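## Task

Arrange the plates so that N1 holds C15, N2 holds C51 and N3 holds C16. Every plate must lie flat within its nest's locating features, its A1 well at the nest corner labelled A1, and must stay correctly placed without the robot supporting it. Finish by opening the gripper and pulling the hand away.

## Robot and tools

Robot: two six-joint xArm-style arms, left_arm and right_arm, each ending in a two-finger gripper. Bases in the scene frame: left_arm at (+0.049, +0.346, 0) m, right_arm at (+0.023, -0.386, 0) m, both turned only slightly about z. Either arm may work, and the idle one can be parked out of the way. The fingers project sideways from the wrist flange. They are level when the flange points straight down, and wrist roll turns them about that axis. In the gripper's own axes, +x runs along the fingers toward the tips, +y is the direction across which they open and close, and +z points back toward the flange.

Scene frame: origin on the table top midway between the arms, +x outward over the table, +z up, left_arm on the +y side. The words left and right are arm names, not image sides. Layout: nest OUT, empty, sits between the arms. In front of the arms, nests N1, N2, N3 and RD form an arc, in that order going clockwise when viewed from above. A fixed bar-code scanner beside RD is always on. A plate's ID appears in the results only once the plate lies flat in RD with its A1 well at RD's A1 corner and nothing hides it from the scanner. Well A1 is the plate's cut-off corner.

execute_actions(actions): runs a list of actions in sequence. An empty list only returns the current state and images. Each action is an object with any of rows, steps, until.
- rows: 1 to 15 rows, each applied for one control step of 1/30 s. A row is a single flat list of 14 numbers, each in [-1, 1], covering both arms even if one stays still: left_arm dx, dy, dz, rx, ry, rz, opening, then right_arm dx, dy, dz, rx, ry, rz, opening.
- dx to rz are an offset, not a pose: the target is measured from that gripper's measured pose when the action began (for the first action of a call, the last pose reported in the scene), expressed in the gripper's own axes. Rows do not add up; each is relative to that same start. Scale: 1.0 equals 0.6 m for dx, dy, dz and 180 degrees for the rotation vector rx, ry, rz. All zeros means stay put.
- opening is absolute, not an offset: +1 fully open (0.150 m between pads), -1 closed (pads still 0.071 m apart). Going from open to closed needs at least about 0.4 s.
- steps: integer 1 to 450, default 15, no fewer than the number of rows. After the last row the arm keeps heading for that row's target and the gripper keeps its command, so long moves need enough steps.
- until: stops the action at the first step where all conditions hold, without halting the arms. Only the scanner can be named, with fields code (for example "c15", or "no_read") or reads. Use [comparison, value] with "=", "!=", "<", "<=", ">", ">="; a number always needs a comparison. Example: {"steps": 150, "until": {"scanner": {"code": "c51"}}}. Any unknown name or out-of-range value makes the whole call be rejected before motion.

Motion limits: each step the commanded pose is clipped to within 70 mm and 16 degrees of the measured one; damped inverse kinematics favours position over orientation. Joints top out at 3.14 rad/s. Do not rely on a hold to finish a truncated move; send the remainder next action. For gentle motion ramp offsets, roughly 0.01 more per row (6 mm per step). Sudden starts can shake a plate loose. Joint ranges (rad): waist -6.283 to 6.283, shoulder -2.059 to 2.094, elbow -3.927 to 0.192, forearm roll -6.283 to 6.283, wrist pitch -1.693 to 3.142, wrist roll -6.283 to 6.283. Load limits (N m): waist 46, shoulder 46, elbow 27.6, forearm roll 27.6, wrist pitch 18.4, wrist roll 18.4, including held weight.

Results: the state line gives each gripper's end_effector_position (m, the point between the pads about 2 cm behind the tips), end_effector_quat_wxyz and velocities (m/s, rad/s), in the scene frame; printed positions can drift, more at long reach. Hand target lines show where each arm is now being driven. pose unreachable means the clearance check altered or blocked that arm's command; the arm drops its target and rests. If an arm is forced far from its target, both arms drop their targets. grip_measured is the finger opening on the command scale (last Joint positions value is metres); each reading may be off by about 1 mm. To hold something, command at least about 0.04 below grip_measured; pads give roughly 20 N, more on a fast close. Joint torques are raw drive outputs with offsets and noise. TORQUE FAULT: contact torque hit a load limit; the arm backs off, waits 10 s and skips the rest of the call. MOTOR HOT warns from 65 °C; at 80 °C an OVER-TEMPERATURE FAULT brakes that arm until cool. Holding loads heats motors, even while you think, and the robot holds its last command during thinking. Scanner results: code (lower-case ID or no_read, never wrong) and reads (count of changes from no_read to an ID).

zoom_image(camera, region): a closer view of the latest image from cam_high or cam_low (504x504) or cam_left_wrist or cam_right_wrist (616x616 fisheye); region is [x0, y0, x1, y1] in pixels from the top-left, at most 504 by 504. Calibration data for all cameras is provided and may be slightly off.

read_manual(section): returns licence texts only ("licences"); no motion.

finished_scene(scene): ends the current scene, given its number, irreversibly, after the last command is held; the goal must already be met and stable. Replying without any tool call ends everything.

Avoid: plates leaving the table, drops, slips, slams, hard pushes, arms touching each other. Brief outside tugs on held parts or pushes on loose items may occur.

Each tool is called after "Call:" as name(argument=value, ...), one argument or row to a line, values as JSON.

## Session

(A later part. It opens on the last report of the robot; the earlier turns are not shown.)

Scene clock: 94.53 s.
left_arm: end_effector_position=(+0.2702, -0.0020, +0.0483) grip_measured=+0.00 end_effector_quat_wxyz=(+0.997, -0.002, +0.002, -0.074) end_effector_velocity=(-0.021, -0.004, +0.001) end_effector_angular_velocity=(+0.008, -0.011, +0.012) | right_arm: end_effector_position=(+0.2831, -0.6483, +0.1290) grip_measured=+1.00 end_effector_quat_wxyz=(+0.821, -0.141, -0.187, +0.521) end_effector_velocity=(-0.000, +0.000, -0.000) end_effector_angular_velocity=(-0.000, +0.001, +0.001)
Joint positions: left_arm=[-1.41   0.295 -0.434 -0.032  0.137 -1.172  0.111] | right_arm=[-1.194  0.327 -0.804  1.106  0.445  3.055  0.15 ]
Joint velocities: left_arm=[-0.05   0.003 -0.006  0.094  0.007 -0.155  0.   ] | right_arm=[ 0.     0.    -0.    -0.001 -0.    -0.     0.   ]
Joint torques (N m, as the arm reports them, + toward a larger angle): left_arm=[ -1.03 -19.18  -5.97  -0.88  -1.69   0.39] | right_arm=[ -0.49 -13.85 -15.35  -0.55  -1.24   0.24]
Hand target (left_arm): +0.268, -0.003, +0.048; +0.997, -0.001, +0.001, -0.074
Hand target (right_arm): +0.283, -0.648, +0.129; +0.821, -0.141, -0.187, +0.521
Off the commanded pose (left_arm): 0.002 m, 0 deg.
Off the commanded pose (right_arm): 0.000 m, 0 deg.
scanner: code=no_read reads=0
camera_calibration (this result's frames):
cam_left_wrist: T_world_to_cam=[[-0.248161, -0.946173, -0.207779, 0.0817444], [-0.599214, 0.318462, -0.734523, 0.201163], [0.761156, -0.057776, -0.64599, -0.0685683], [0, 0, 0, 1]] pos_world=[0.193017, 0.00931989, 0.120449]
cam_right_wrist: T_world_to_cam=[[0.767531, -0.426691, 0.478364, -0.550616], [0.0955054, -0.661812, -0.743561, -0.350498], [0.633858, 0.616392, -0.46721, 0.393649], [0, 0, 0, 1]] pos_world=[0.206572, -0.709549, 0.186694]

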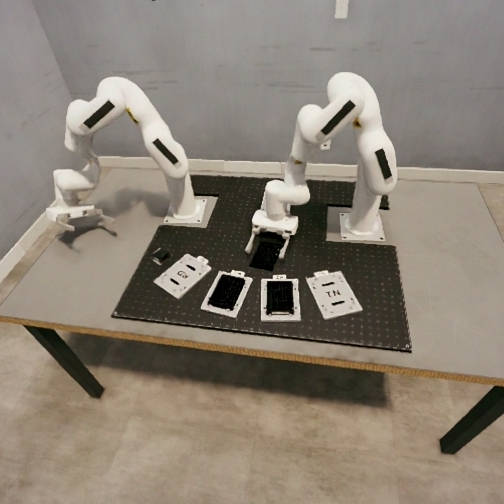

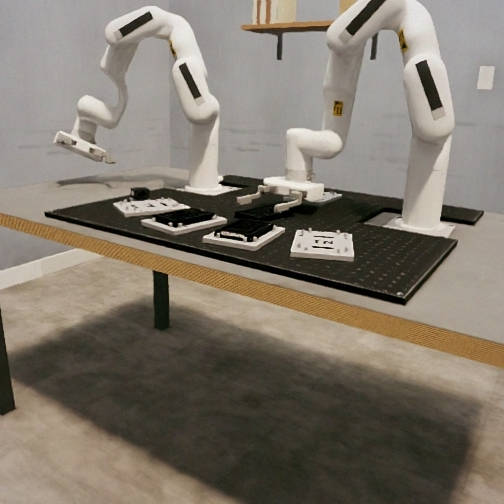

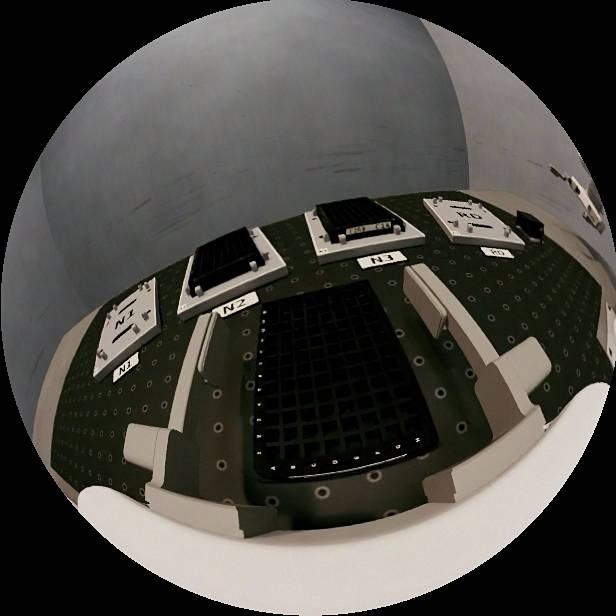

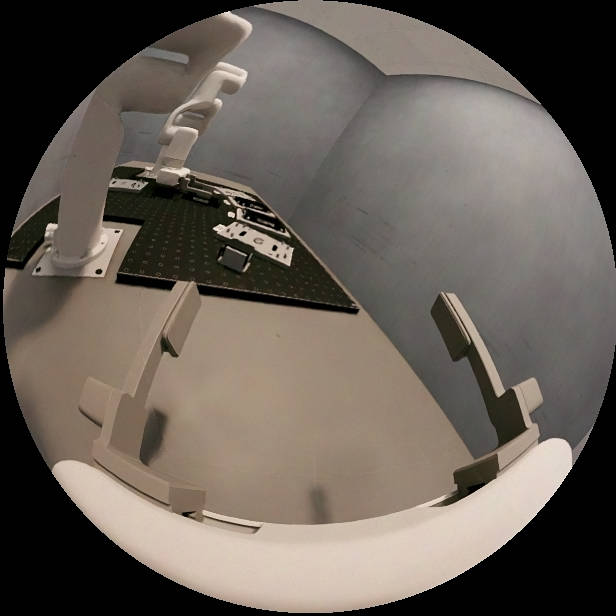

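Call:
execute_actions(
  actions=[
    {"rows":[[-0.0037,-0.0012,-0.008,0.0009,-0.0009,0,-0.1,0,0,0,0,0,0,1],[-0.0037,-0.0012,-0.017,0.0009,-0.0009,0,-0.2,0,0,0,0,0,0,1],[-0.0037,-0.0012,-0.026,0.0009,-0.0009,0,-0.3,0,0,0,0,0,0,1],[-0.0037,-0.0012,-0.0355,0.0009,-0.0009,0,-0.4,0,0,0,0,0,0,1]],"steps":14},
    {"rows":[[0,0,-0.001,0,0,0,-0.5,0,0,0,0,0,0,1],[0,0,-0.001,0,0,0,-0.55,0,0,0,0,0,0,1],[0,0,-0.001,0,0,0,-0.59,0,0,0,0,0,0,1],[0,0,-0.001,0,0,0,-0.62,0,0,0,0,0,0,1],[0,0,-0.001,0,0,0,-0.65,0,0,0,0,0,0,1],[0,0,-0.001,0,0,0,-0.68,0,0,0,0,0,0,1],[0,0,-0.001,0,0,0,-0.72,0,0,0,0,0,0,1],[0,0,-0.001,0,0,0,-0.8,0,0,0,0,0,0,1]],"steps":11},
  ],
)

Call:
zoom_image(
  camera="cam_left_wrist",
  region=[180, 230, 520, 510],
)

Scene clock: 96.93 s.
left_arm: end_effector_position=(+0.2677, -0.0025, +0.0272) grip_measured=-0.65 end_effector_quat_wxyz=(+0.997, -0.001, +0.000, -0.074) end_effector_velocity=(+0.000, +0.000, -0.000) end_effector_angular_velocity=(+0.000, +0.000, +0.002) | right_arm: end_effector_position=(+0.2831, -0.6483, +0.1290) grip_measured=+1.00 end_effector_quat_wxyz=(+0.821, -0.141, -0.187, +0.521) end_effector_velocity=(+0.000, +0.000, +0.000) end_effector_angular_velocity=(-0.000, +0.000, +0.001)
Joint positions: left_arm=[-1.416  0.388 -0.458 -0.018  0.068 -1.191  0.085] | right_arm=[-1.194  0.327 -0.804  1.106  0.445  3.055  0.15 ]
Joint velocities: left_arm=[ 0.     0.001 -0.    -0.002 -0.001 -0.     0.   ] | right_arm=[ 0.001 -0.    -0.    -0.    -0.     0.     0.   ]
Joint torques (N m, as the arm reports them, + toward a larger angle): left_arm=[ -1.07 -19.43  -5.55  -0.68  -1.79   0.35] | right_arm=[ -0.86 -13.34 -15.57  -0.6   -0.92   0.35]
Hand target (left_arm): +0.268, -0.002, +0.027; +0.997, -0.000, +0.001, -0.074
Hand target (right_arm): +0.283, -0.648, +0.129; +0.821, -0.141, -0.187, +0.521
Off the commanded pose (left_arm): 0.000 m, 0 deg.
Off the commanded pose (right_arm): 0.000 m, 0 deg.
scanner: code=no_read reads=0
camera_calibration (this result's frames):
cam_left_wrist: T_world_to_cam=[[-0.247537, -0.945821, -0.210114, 0.0761524], [-0.597129, 0.31971, -0.735678, 0.183843], [0.762995, -0.0566427, -0.643917, -0.0809356], [0, 0, 0, 1]] pos_world=[0.190382, 0.00866584, 0.099134]
cam_right_wrist: T_world_to_cam=[[0.767531, -0.426691, 0.478364, -0.550616], [0.0955055, -0.661812, -0.743561, -0.350498], [0.633858, 0.616392, -0.46721, 0.393649], [0, 0, 0, 1]] pos_world=[0.206572, -0.709549, 0.186694]

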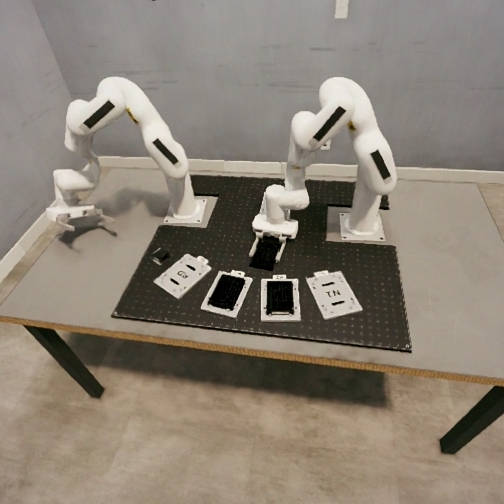

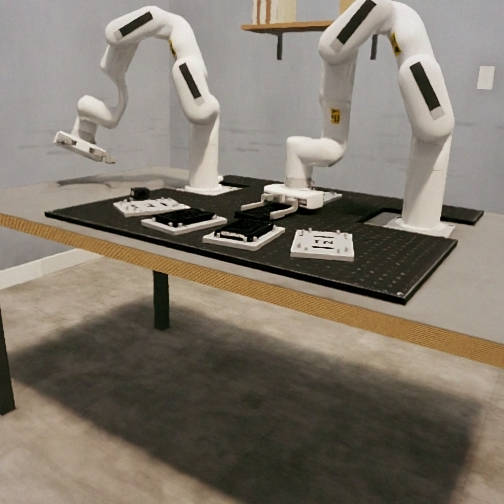

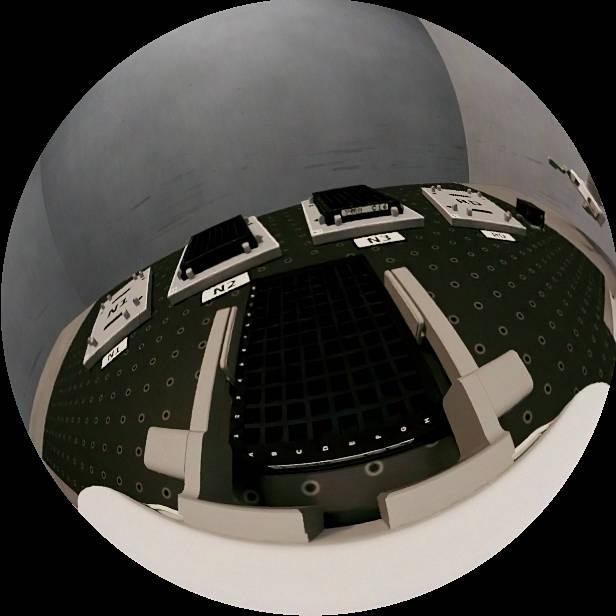

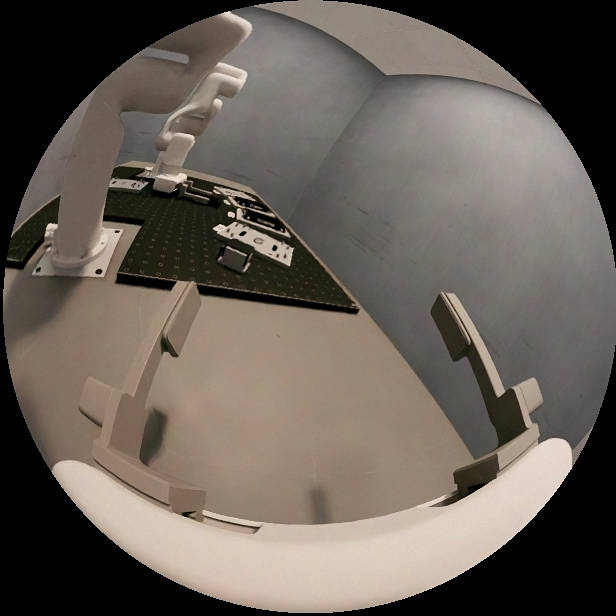

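Region (180, 230, 520, 510) of cam_left_wrist's 616x616 image, scaled by 1.482, with more detail than that image has; it fills the top 415 rows of this view, and the rest is white.

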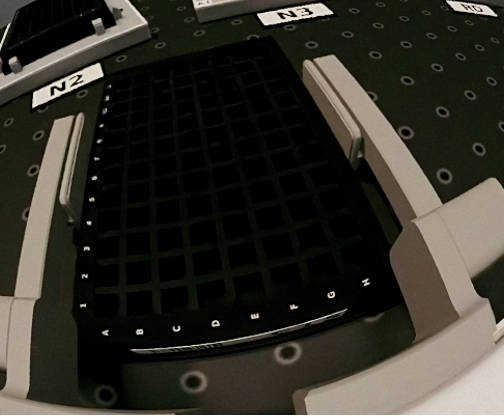

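Call:
execute_actions(
  actions=[
    {"rows":[[0,0,0.004,0,0,0,-0.8,0,0,0,0,0,0,1],[0,0,0.012,0,0,0,-0.8,0,0,0,0,0,0,1],[0,0,0.022,0,0,0,-0.8,0,0,0,0,0,0,1],[0,0.003,0.034,0,0,0.002,-0.8,0,0,0,0,0,0,1],[0,0.01,0.046,0,0,0.006,-0.8,0,0,0,0,0,0,1],[0,0.02,0.056,0,0,0.012,-0.8,0,0,0,0,0,0,1],[0.005,0.035,0.063,0,0,0.02,-0.8,0,0,0,0,0,0,1],[0.012,0.055,0.063,0,0,0.03,-0.8,0,0,0,0,0,0,1],[0.022,0.08,0.063,0,0,0.04,-0.8,0,0,0,0,0,0,1],[0.034,0.105,0.063,0,0,0.05,-0.8,0,0,0,0,0,0,1],[0.046,0.13,0.063,0,0,0.06,-0.8,0,0,0,0,0,0,1],[0.058,0.155,0.063,0,0,0.07,-0.8,0,0,0,0,0,0,1],[0.07,0.18,0.063,0,0,0.08,-0.8,0,0,0,0,0,0,1],[0.085,0.21,0.063,0,0,0.095,-0.8,0,0,0,0,0,0,1],[0.1922,0.436,0.058,0,0,0.1794,-0.8,0,0,0,0,0,0,1]],"steps":42},
  ],
)

Scene clock: 100.40 s.
left_arm: end_effector_position=(+0.4202, +0.2389, +0.0623) grip_measured=-0.65 end_effector_quat_wxyz=(+0.979, +0.001, -0.001, +0.206) end_effector_velocity=(+0.006, +0.004, -0.001) end_effector_angular_velocity=(-0.005, +0.004, -0.004) | right_arm: end_effector_position=(+0.2831, -0.6483, +0.1290) grip_measured=+1.00 end_effector_quat_wxyz=(+0.821, -0.141, -0.187, +0.521) end_effector_velocity=(+0.000, -0.000, +0.000) end_effector_angular_velocity=(+0.000, -0.001, -0.002)
Joint positions: left_arm=[-0.671  0.154 -0.268  0.018  0.114 -1.046  0.085] | right_arm=[-1.194  0.327 -0.804  1.106  0.445  3.055  0.15 ]
Joint velocities: left_arm=[ 0.013  0.005 -0.007 -0.056  0.002  0.073  0.   ] | right_arm=[ 0.    -0.    -0.     0.002  0.    -0.     0.   ]
Joint torques (N m, as the arm reports them, + toward a larger angle): left_arm=[ -0.77 -16.93  -5.39  -1.5   -1.84   0.24] | right_arm=[ -0.64 -13.32 -15.42  -0.64  -1.17   0.41]
Hand target (left_arm): +0.421, +0.240, +0.062; +0.979, +0.000, -0.001, +0.206
Hand target (right_arm): +0.283, -0.648, +0.129; +0.821, -0.141, -0.187, +0.521
Off the commanded pose (left_arm): 0.001 m, 0 deg.
Off the commanded pose (right_arm): 0.000 m, 0 deg.
scanner: code=no_read reads=0
camera_calibration (this result's frames):
cam_left_wrist: T_world_to_cam=[[0.296142, -0.931242, -0.212341, 0.117779], [-0.674269, -0.0463657, -0.737029, 0.343561], [0.676507, 0.36144, -0.641639, -0.224646], [0, 0, 0, 1]] pos_world=[0.348748, 0.206806, 0.134082]
cam_right_wrist: T_world_to_cam=[[0.767531, -0.426691, 0.478364, -0.550616], [0.0955056, -0.661813, -0.743561, -0.350498], [0.633858, 0.616392, -0.46721, 0.393649], [0, 0, 0, 1]] pos_world=[0.206572, -0.709549, 0.186694]

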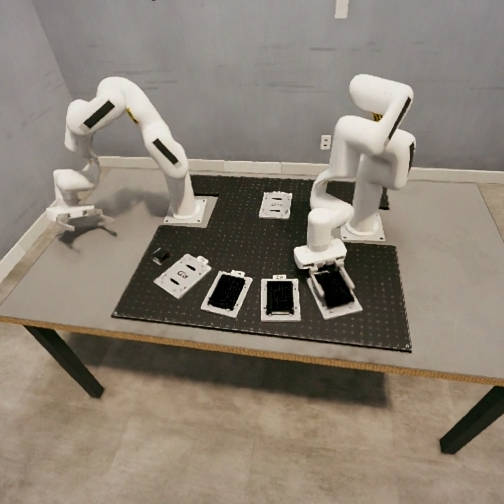

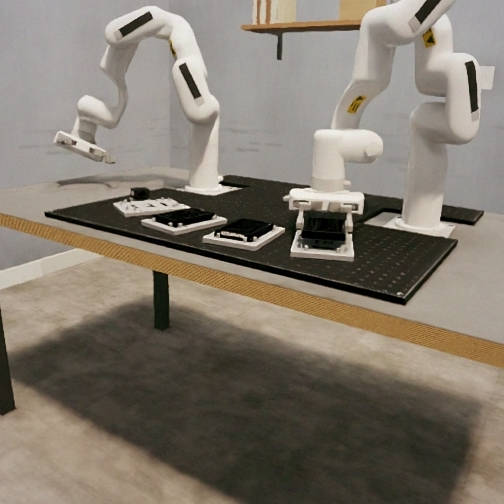

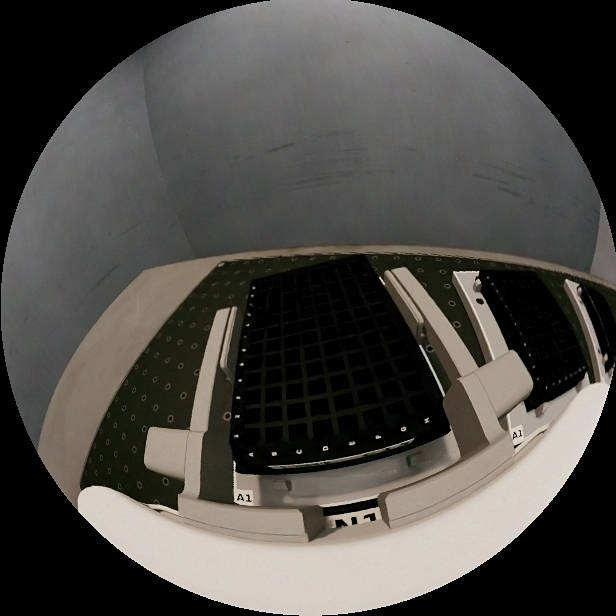

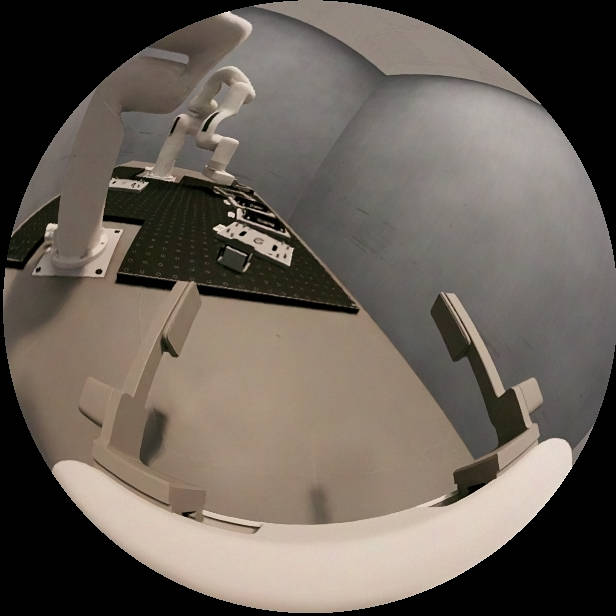

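Call:
execute_actions(
  actions=[
    {"rows":[[0.0004,0.0003,-0.004,-0.0003,0.0006,0,-0.8,0,0,0,0,0,0,1],[0.0004,0.0003,-0.009,-0.0003,0.0006,0,-0.8,0,0,0,0,0,0,1],[0.0004,0.0003,-0.014,-0.0003,0.0006,0,-0.8,0,0,0,0,0,0,1],[0.0004,0.0003,-0.019,-0.0003,0.0006,0,-0.8,0,0,0,0,0,0,1],[0.0004,0.0003,-0.023,-0.0003,0.0006,0,-0.8,0,0,0,0,0,0,1],[0.0004,0.0003,-0.026,-0.0003,0.0006,0,-0.8,0,0,0,0,0,0,1],[0.0004,0.0003,-0.029,-0.0003,0.0006,0,-0.8,0,0,0,0,0,0,1],[0.0004,0.0003,-0.032,-0.0003,0.0006,0,-0.8,0,0,0,0,0,0,1],[0.0004,0.0003,-0.035,-0.0003,0.0006,0,-0.8,0,0,0,0,0,0,1],[0.0004,0.0003,-0.037,-0.0003,0.0006,0,-0.8,0,0,0,0,0,0,1],[0.0004,0.0003,-0.0392,-0.0003,0.0006,0,-0.8,0,0,0,0,0,0,1]],"steps":18},
    {"rows":[[0,0,-0.0005,0,0,0,-0.66,0,0,0,0,0,0,1],[0,0,-0.0005,0,0,0,-0.62,0,0,0,0,0,0,1],[0,0,-0.0005,0,0,0,-0.5,0,0,0,0,0,0,1],[0,0,-0.0005,0,0,0,-0.3,0,0,0,0,0,0,1]],"steps":6},
  ],
)

Call:
zoom_image(
  camera="cam_left_wrist",
  region=[180, 230, 520, 510],
)

Scene clock: 103.20 s.
left_arm: end_effector_position=(+0.4203, +0.2392, +0.0391) grip_measured=-0.31 end_effector_quat_wxyz=(+0.979, -0.000, -0.000, +0.206) end_effector_velocity=(+0.000, +0.000, -0.001) end_effector_angular_velocity=(+0.001, +0.001, +0.001) | right_arm: end_effector_position=(+0.2831, -0.6483, +0.1290) grip_measured=+1.00 end_effector_quat_wxyz=(+0.821, -0.141, -0.187, +0.521) end_effector_velocity=(-0.000, +0.000, -0.000) end_effector_angular_velocity=(-0.000, +0.000, +0.001)
Joint positions: left_arm=[-0.674  0.273 -0.293  0.001  0.019 -1.031  0.098] | right_arm=[-1.194  0.327 -0.804  1.106  0.445  3.055  0.15 ]
Joint velocities: left_arm=[ 0.001  0.002 -0.001 -0.001 -0.001  0.     0.011] | right_arm=[ 0.     0.    -0.    -0.001  0.    -0.     0.   ]
Joint torques (N m, as the arm reports them, + toward a larger angle): left_arm=[ -1.66 -17.89  -5.21  -0.75  -1.57   0.2 ] | right_arm=[ -0.49 -13.55 -15.63  -0.59  -1.16   0.33]
Hand target (left_arm): +0.420, +0.239, +0.039; +0.979, +0.000, +0.000, +0.206
Hand target (right_arm): +0.283, -0.648, +0.129; +0.821, -0.141, -0.187, +0.521
Off the commanded pose (left_arm): 0.000 m, 0 deg.
Off the commanded pose (right_arm): 0.000 m, 0 deg.
scanner: code=no_read reads=0
camera_calibration (this result's frames):
cam_left_wrist: T_world_to_cam=[[0.295978, -0.931517, -0.211362, 0.113264], [-0.675293, -0.0475638, -0.736015, 0.327214], [0.675557, 0.360575, -0.643124, -0.239045], [0, 0, 0, 1]] pos_world=[0.34893, 0.207264, 0.111038]
cam_right_wrist: T_world_to_cam=[[0.767531, -0.426691, 0.478364, -0.550616], [0.0955056, -0.661812, -0.743561, -0.350498], [0.633858, 0.616392, -0.46721, 0.393649], [0, 0, 0, 1]] pos_world=[0.206572, -0.709549, 0.186694]

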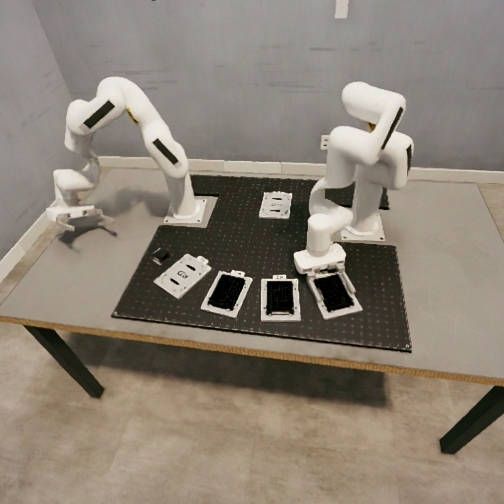

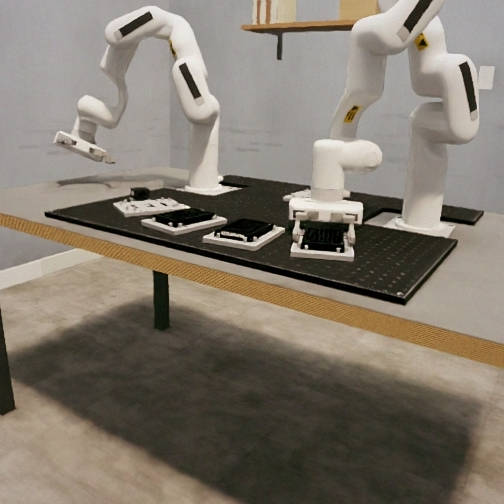

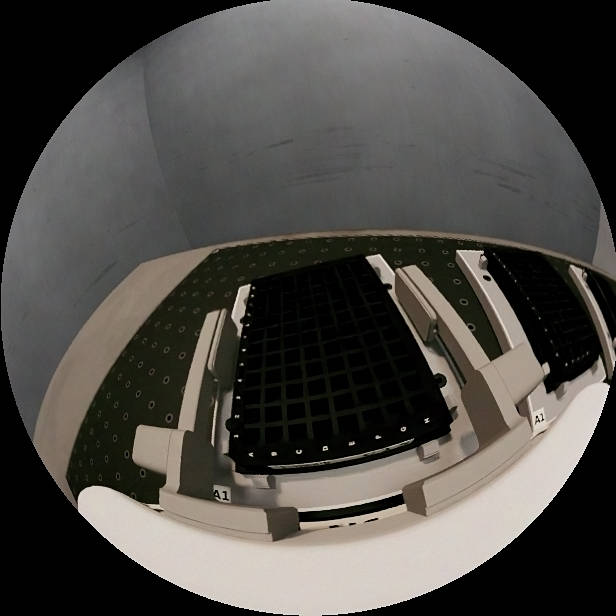

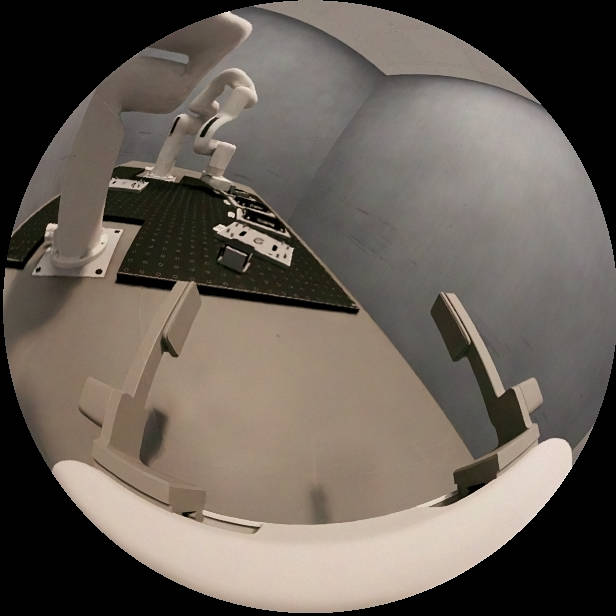

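Region (180, 230, 520, 510) of cam_left_wrist's 616x616 image, scaled by 1.482, with more detail than that image has; it fills the top 415 rows of this view, and the rest is white.

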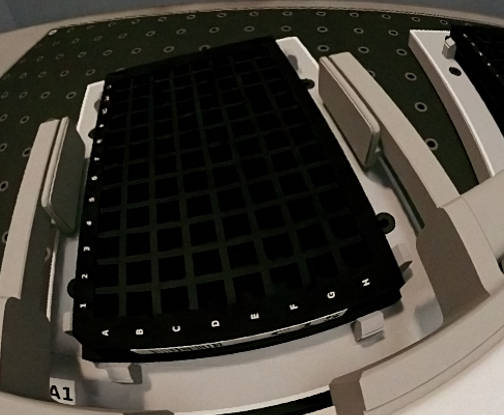

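Seated. Retreat up and back.

Call:
execute_actions(
  actions=[
    {"rows":[[0,0,0.008,0,0,0,-0.1,0,0,0,0,0,0,1],[0,0,0.02,0,0,0,0,0,0,0,0,0,0,1],[0,0,0.04,0,0,0,0,0,0,0,0,0,0,1],[0,0,0.065,0,0,0,0,0,0,0,0,0,0,1],[-0.01,0,0.09,0,0,0,0,0,0,0,0,0,0,1],[-0.03,0,0.12,0,0,0,0,0,0,0,0,0,0,1],[-0.2,-0.05,0.27,0,0,0,0,0,0,0,0,0,0,1]],"steps":24},
  ],
)

Call:
zoom_image(
  camera="cam_low",
  region=[135, 195, 365, 270],
)

Scene clock: 105.33 s.
left_arm: end_effector_position=(+0.3409, +0.1669, +0.1843) grip_measured=+0.00 end_effector_quat_wxyz=(+0.979, -0.013, -0.007, +0.201) end_effector_velocity=(-0.119, -0.050, +0.141) end_effector_angular_velocity=(+0.106, +0.078, +0.051) | right_arm: end_effector_position=(+0.2831, -0.6483, +0.1290) grip_measured=+1.00 end_effector_quat_wxyz=(+0.821, -0.141, -0.187, +0.521) end_effector_velocity=(+0.000, +0.000, +0.000) end_effector_angular_velocity=(+0.001, -0.001, -0.001)
Joint positions: left_arm=[-1.05  -0.428 -0.241  0.004  0.639 -1.401  0.111] | right_arm=[-1.194  0.327 -0.804  1.106  0.445  3.055  0.15 ]
Joint velocities: left_arm=[-0.454 -0.543 -0.165  0.009  0.84  -0.51  -0.   ] | right_arm=[ 0.    -0.     0.     0.001  0.     0.     0.   ]
Joint torques (N m, as the arm reports them, + toward a larger angle): left_arm=[-0.05 -4.67 -9.56 -1.01 -2.05  0.49] | right_arm=[ -0.24 -13.1  -15.61  -0.51  -1.04   0.4 ]
Hand target (left_arm): +0.327, +0.163, +0.199; +0.979, -0.004, -0.003, +0.205
Hand target (right_arm): +0.283, -0.648, +0.129; +0.821, -0.141, -0.187, +0.521
Off the commanded pose (left_arm): 0.025 m, 2 deg.
Off the commanded pose (right_arm): 0.000 m, 0 deg.
scanner: code=no_read reads=0
camera_calibration (this result's frames):
cam_left_wrist: T_world_to_cam=[[0.290827, -0.938925, -0.183955, 0.0979726], [-0.662156, -0.0587344, -0.74706, 0.376371], [0.690629, 0.339073, -0.638797, -0.0683019], [0, 0, 0, 1]] pos_world=[0.267895, 0.137254, 0.255564]
cam_right_wrist: T_world_to_cam=[[0.76753, -0.426691, 0.478364, -0.550616], [0.0955055, -0.661812, -0.743561, -0.350498], [0.633858, 0.616392, -0.46721, 0.393649], [0, 0, 0, 1]] pos_world=[0.206572, -0.709549, 0.186694]

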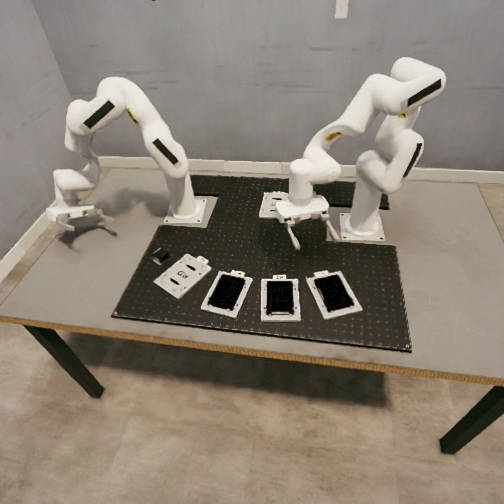

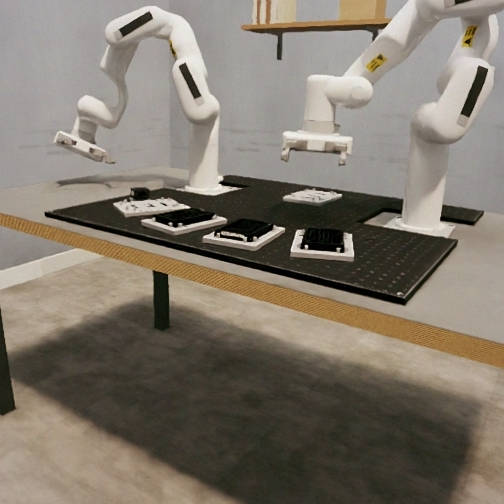

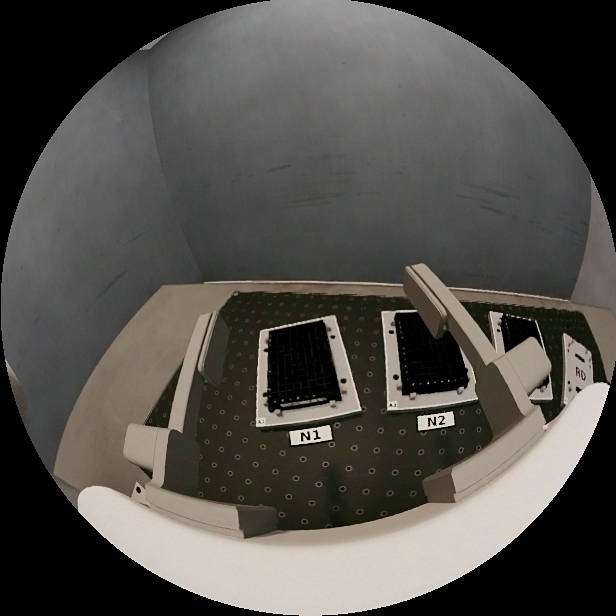

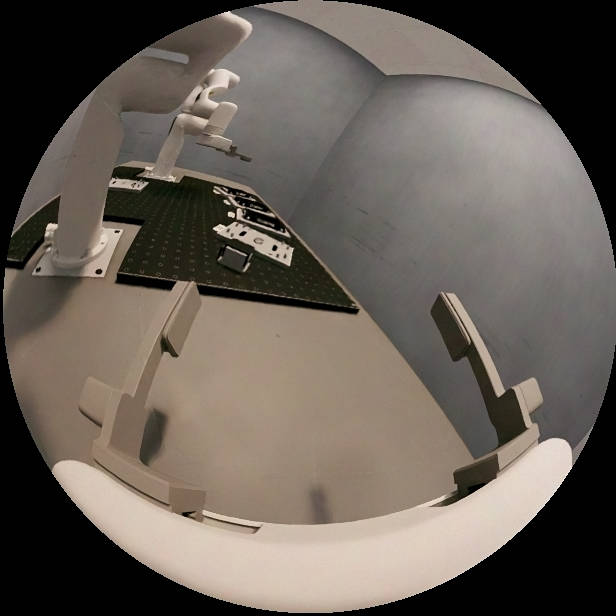

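Region (135, 195, 365, 270) of cam_low's 504x504 image, scaled by 2.191, with more detail than that image has; it fills the top 164 rows of this view, and the rest is white.

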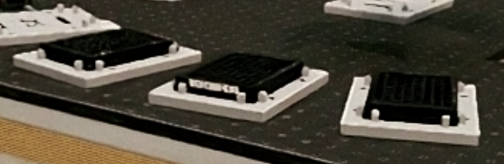

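Call:
finished_scene(
  scene=1,
)

The scene is finished: the task was done.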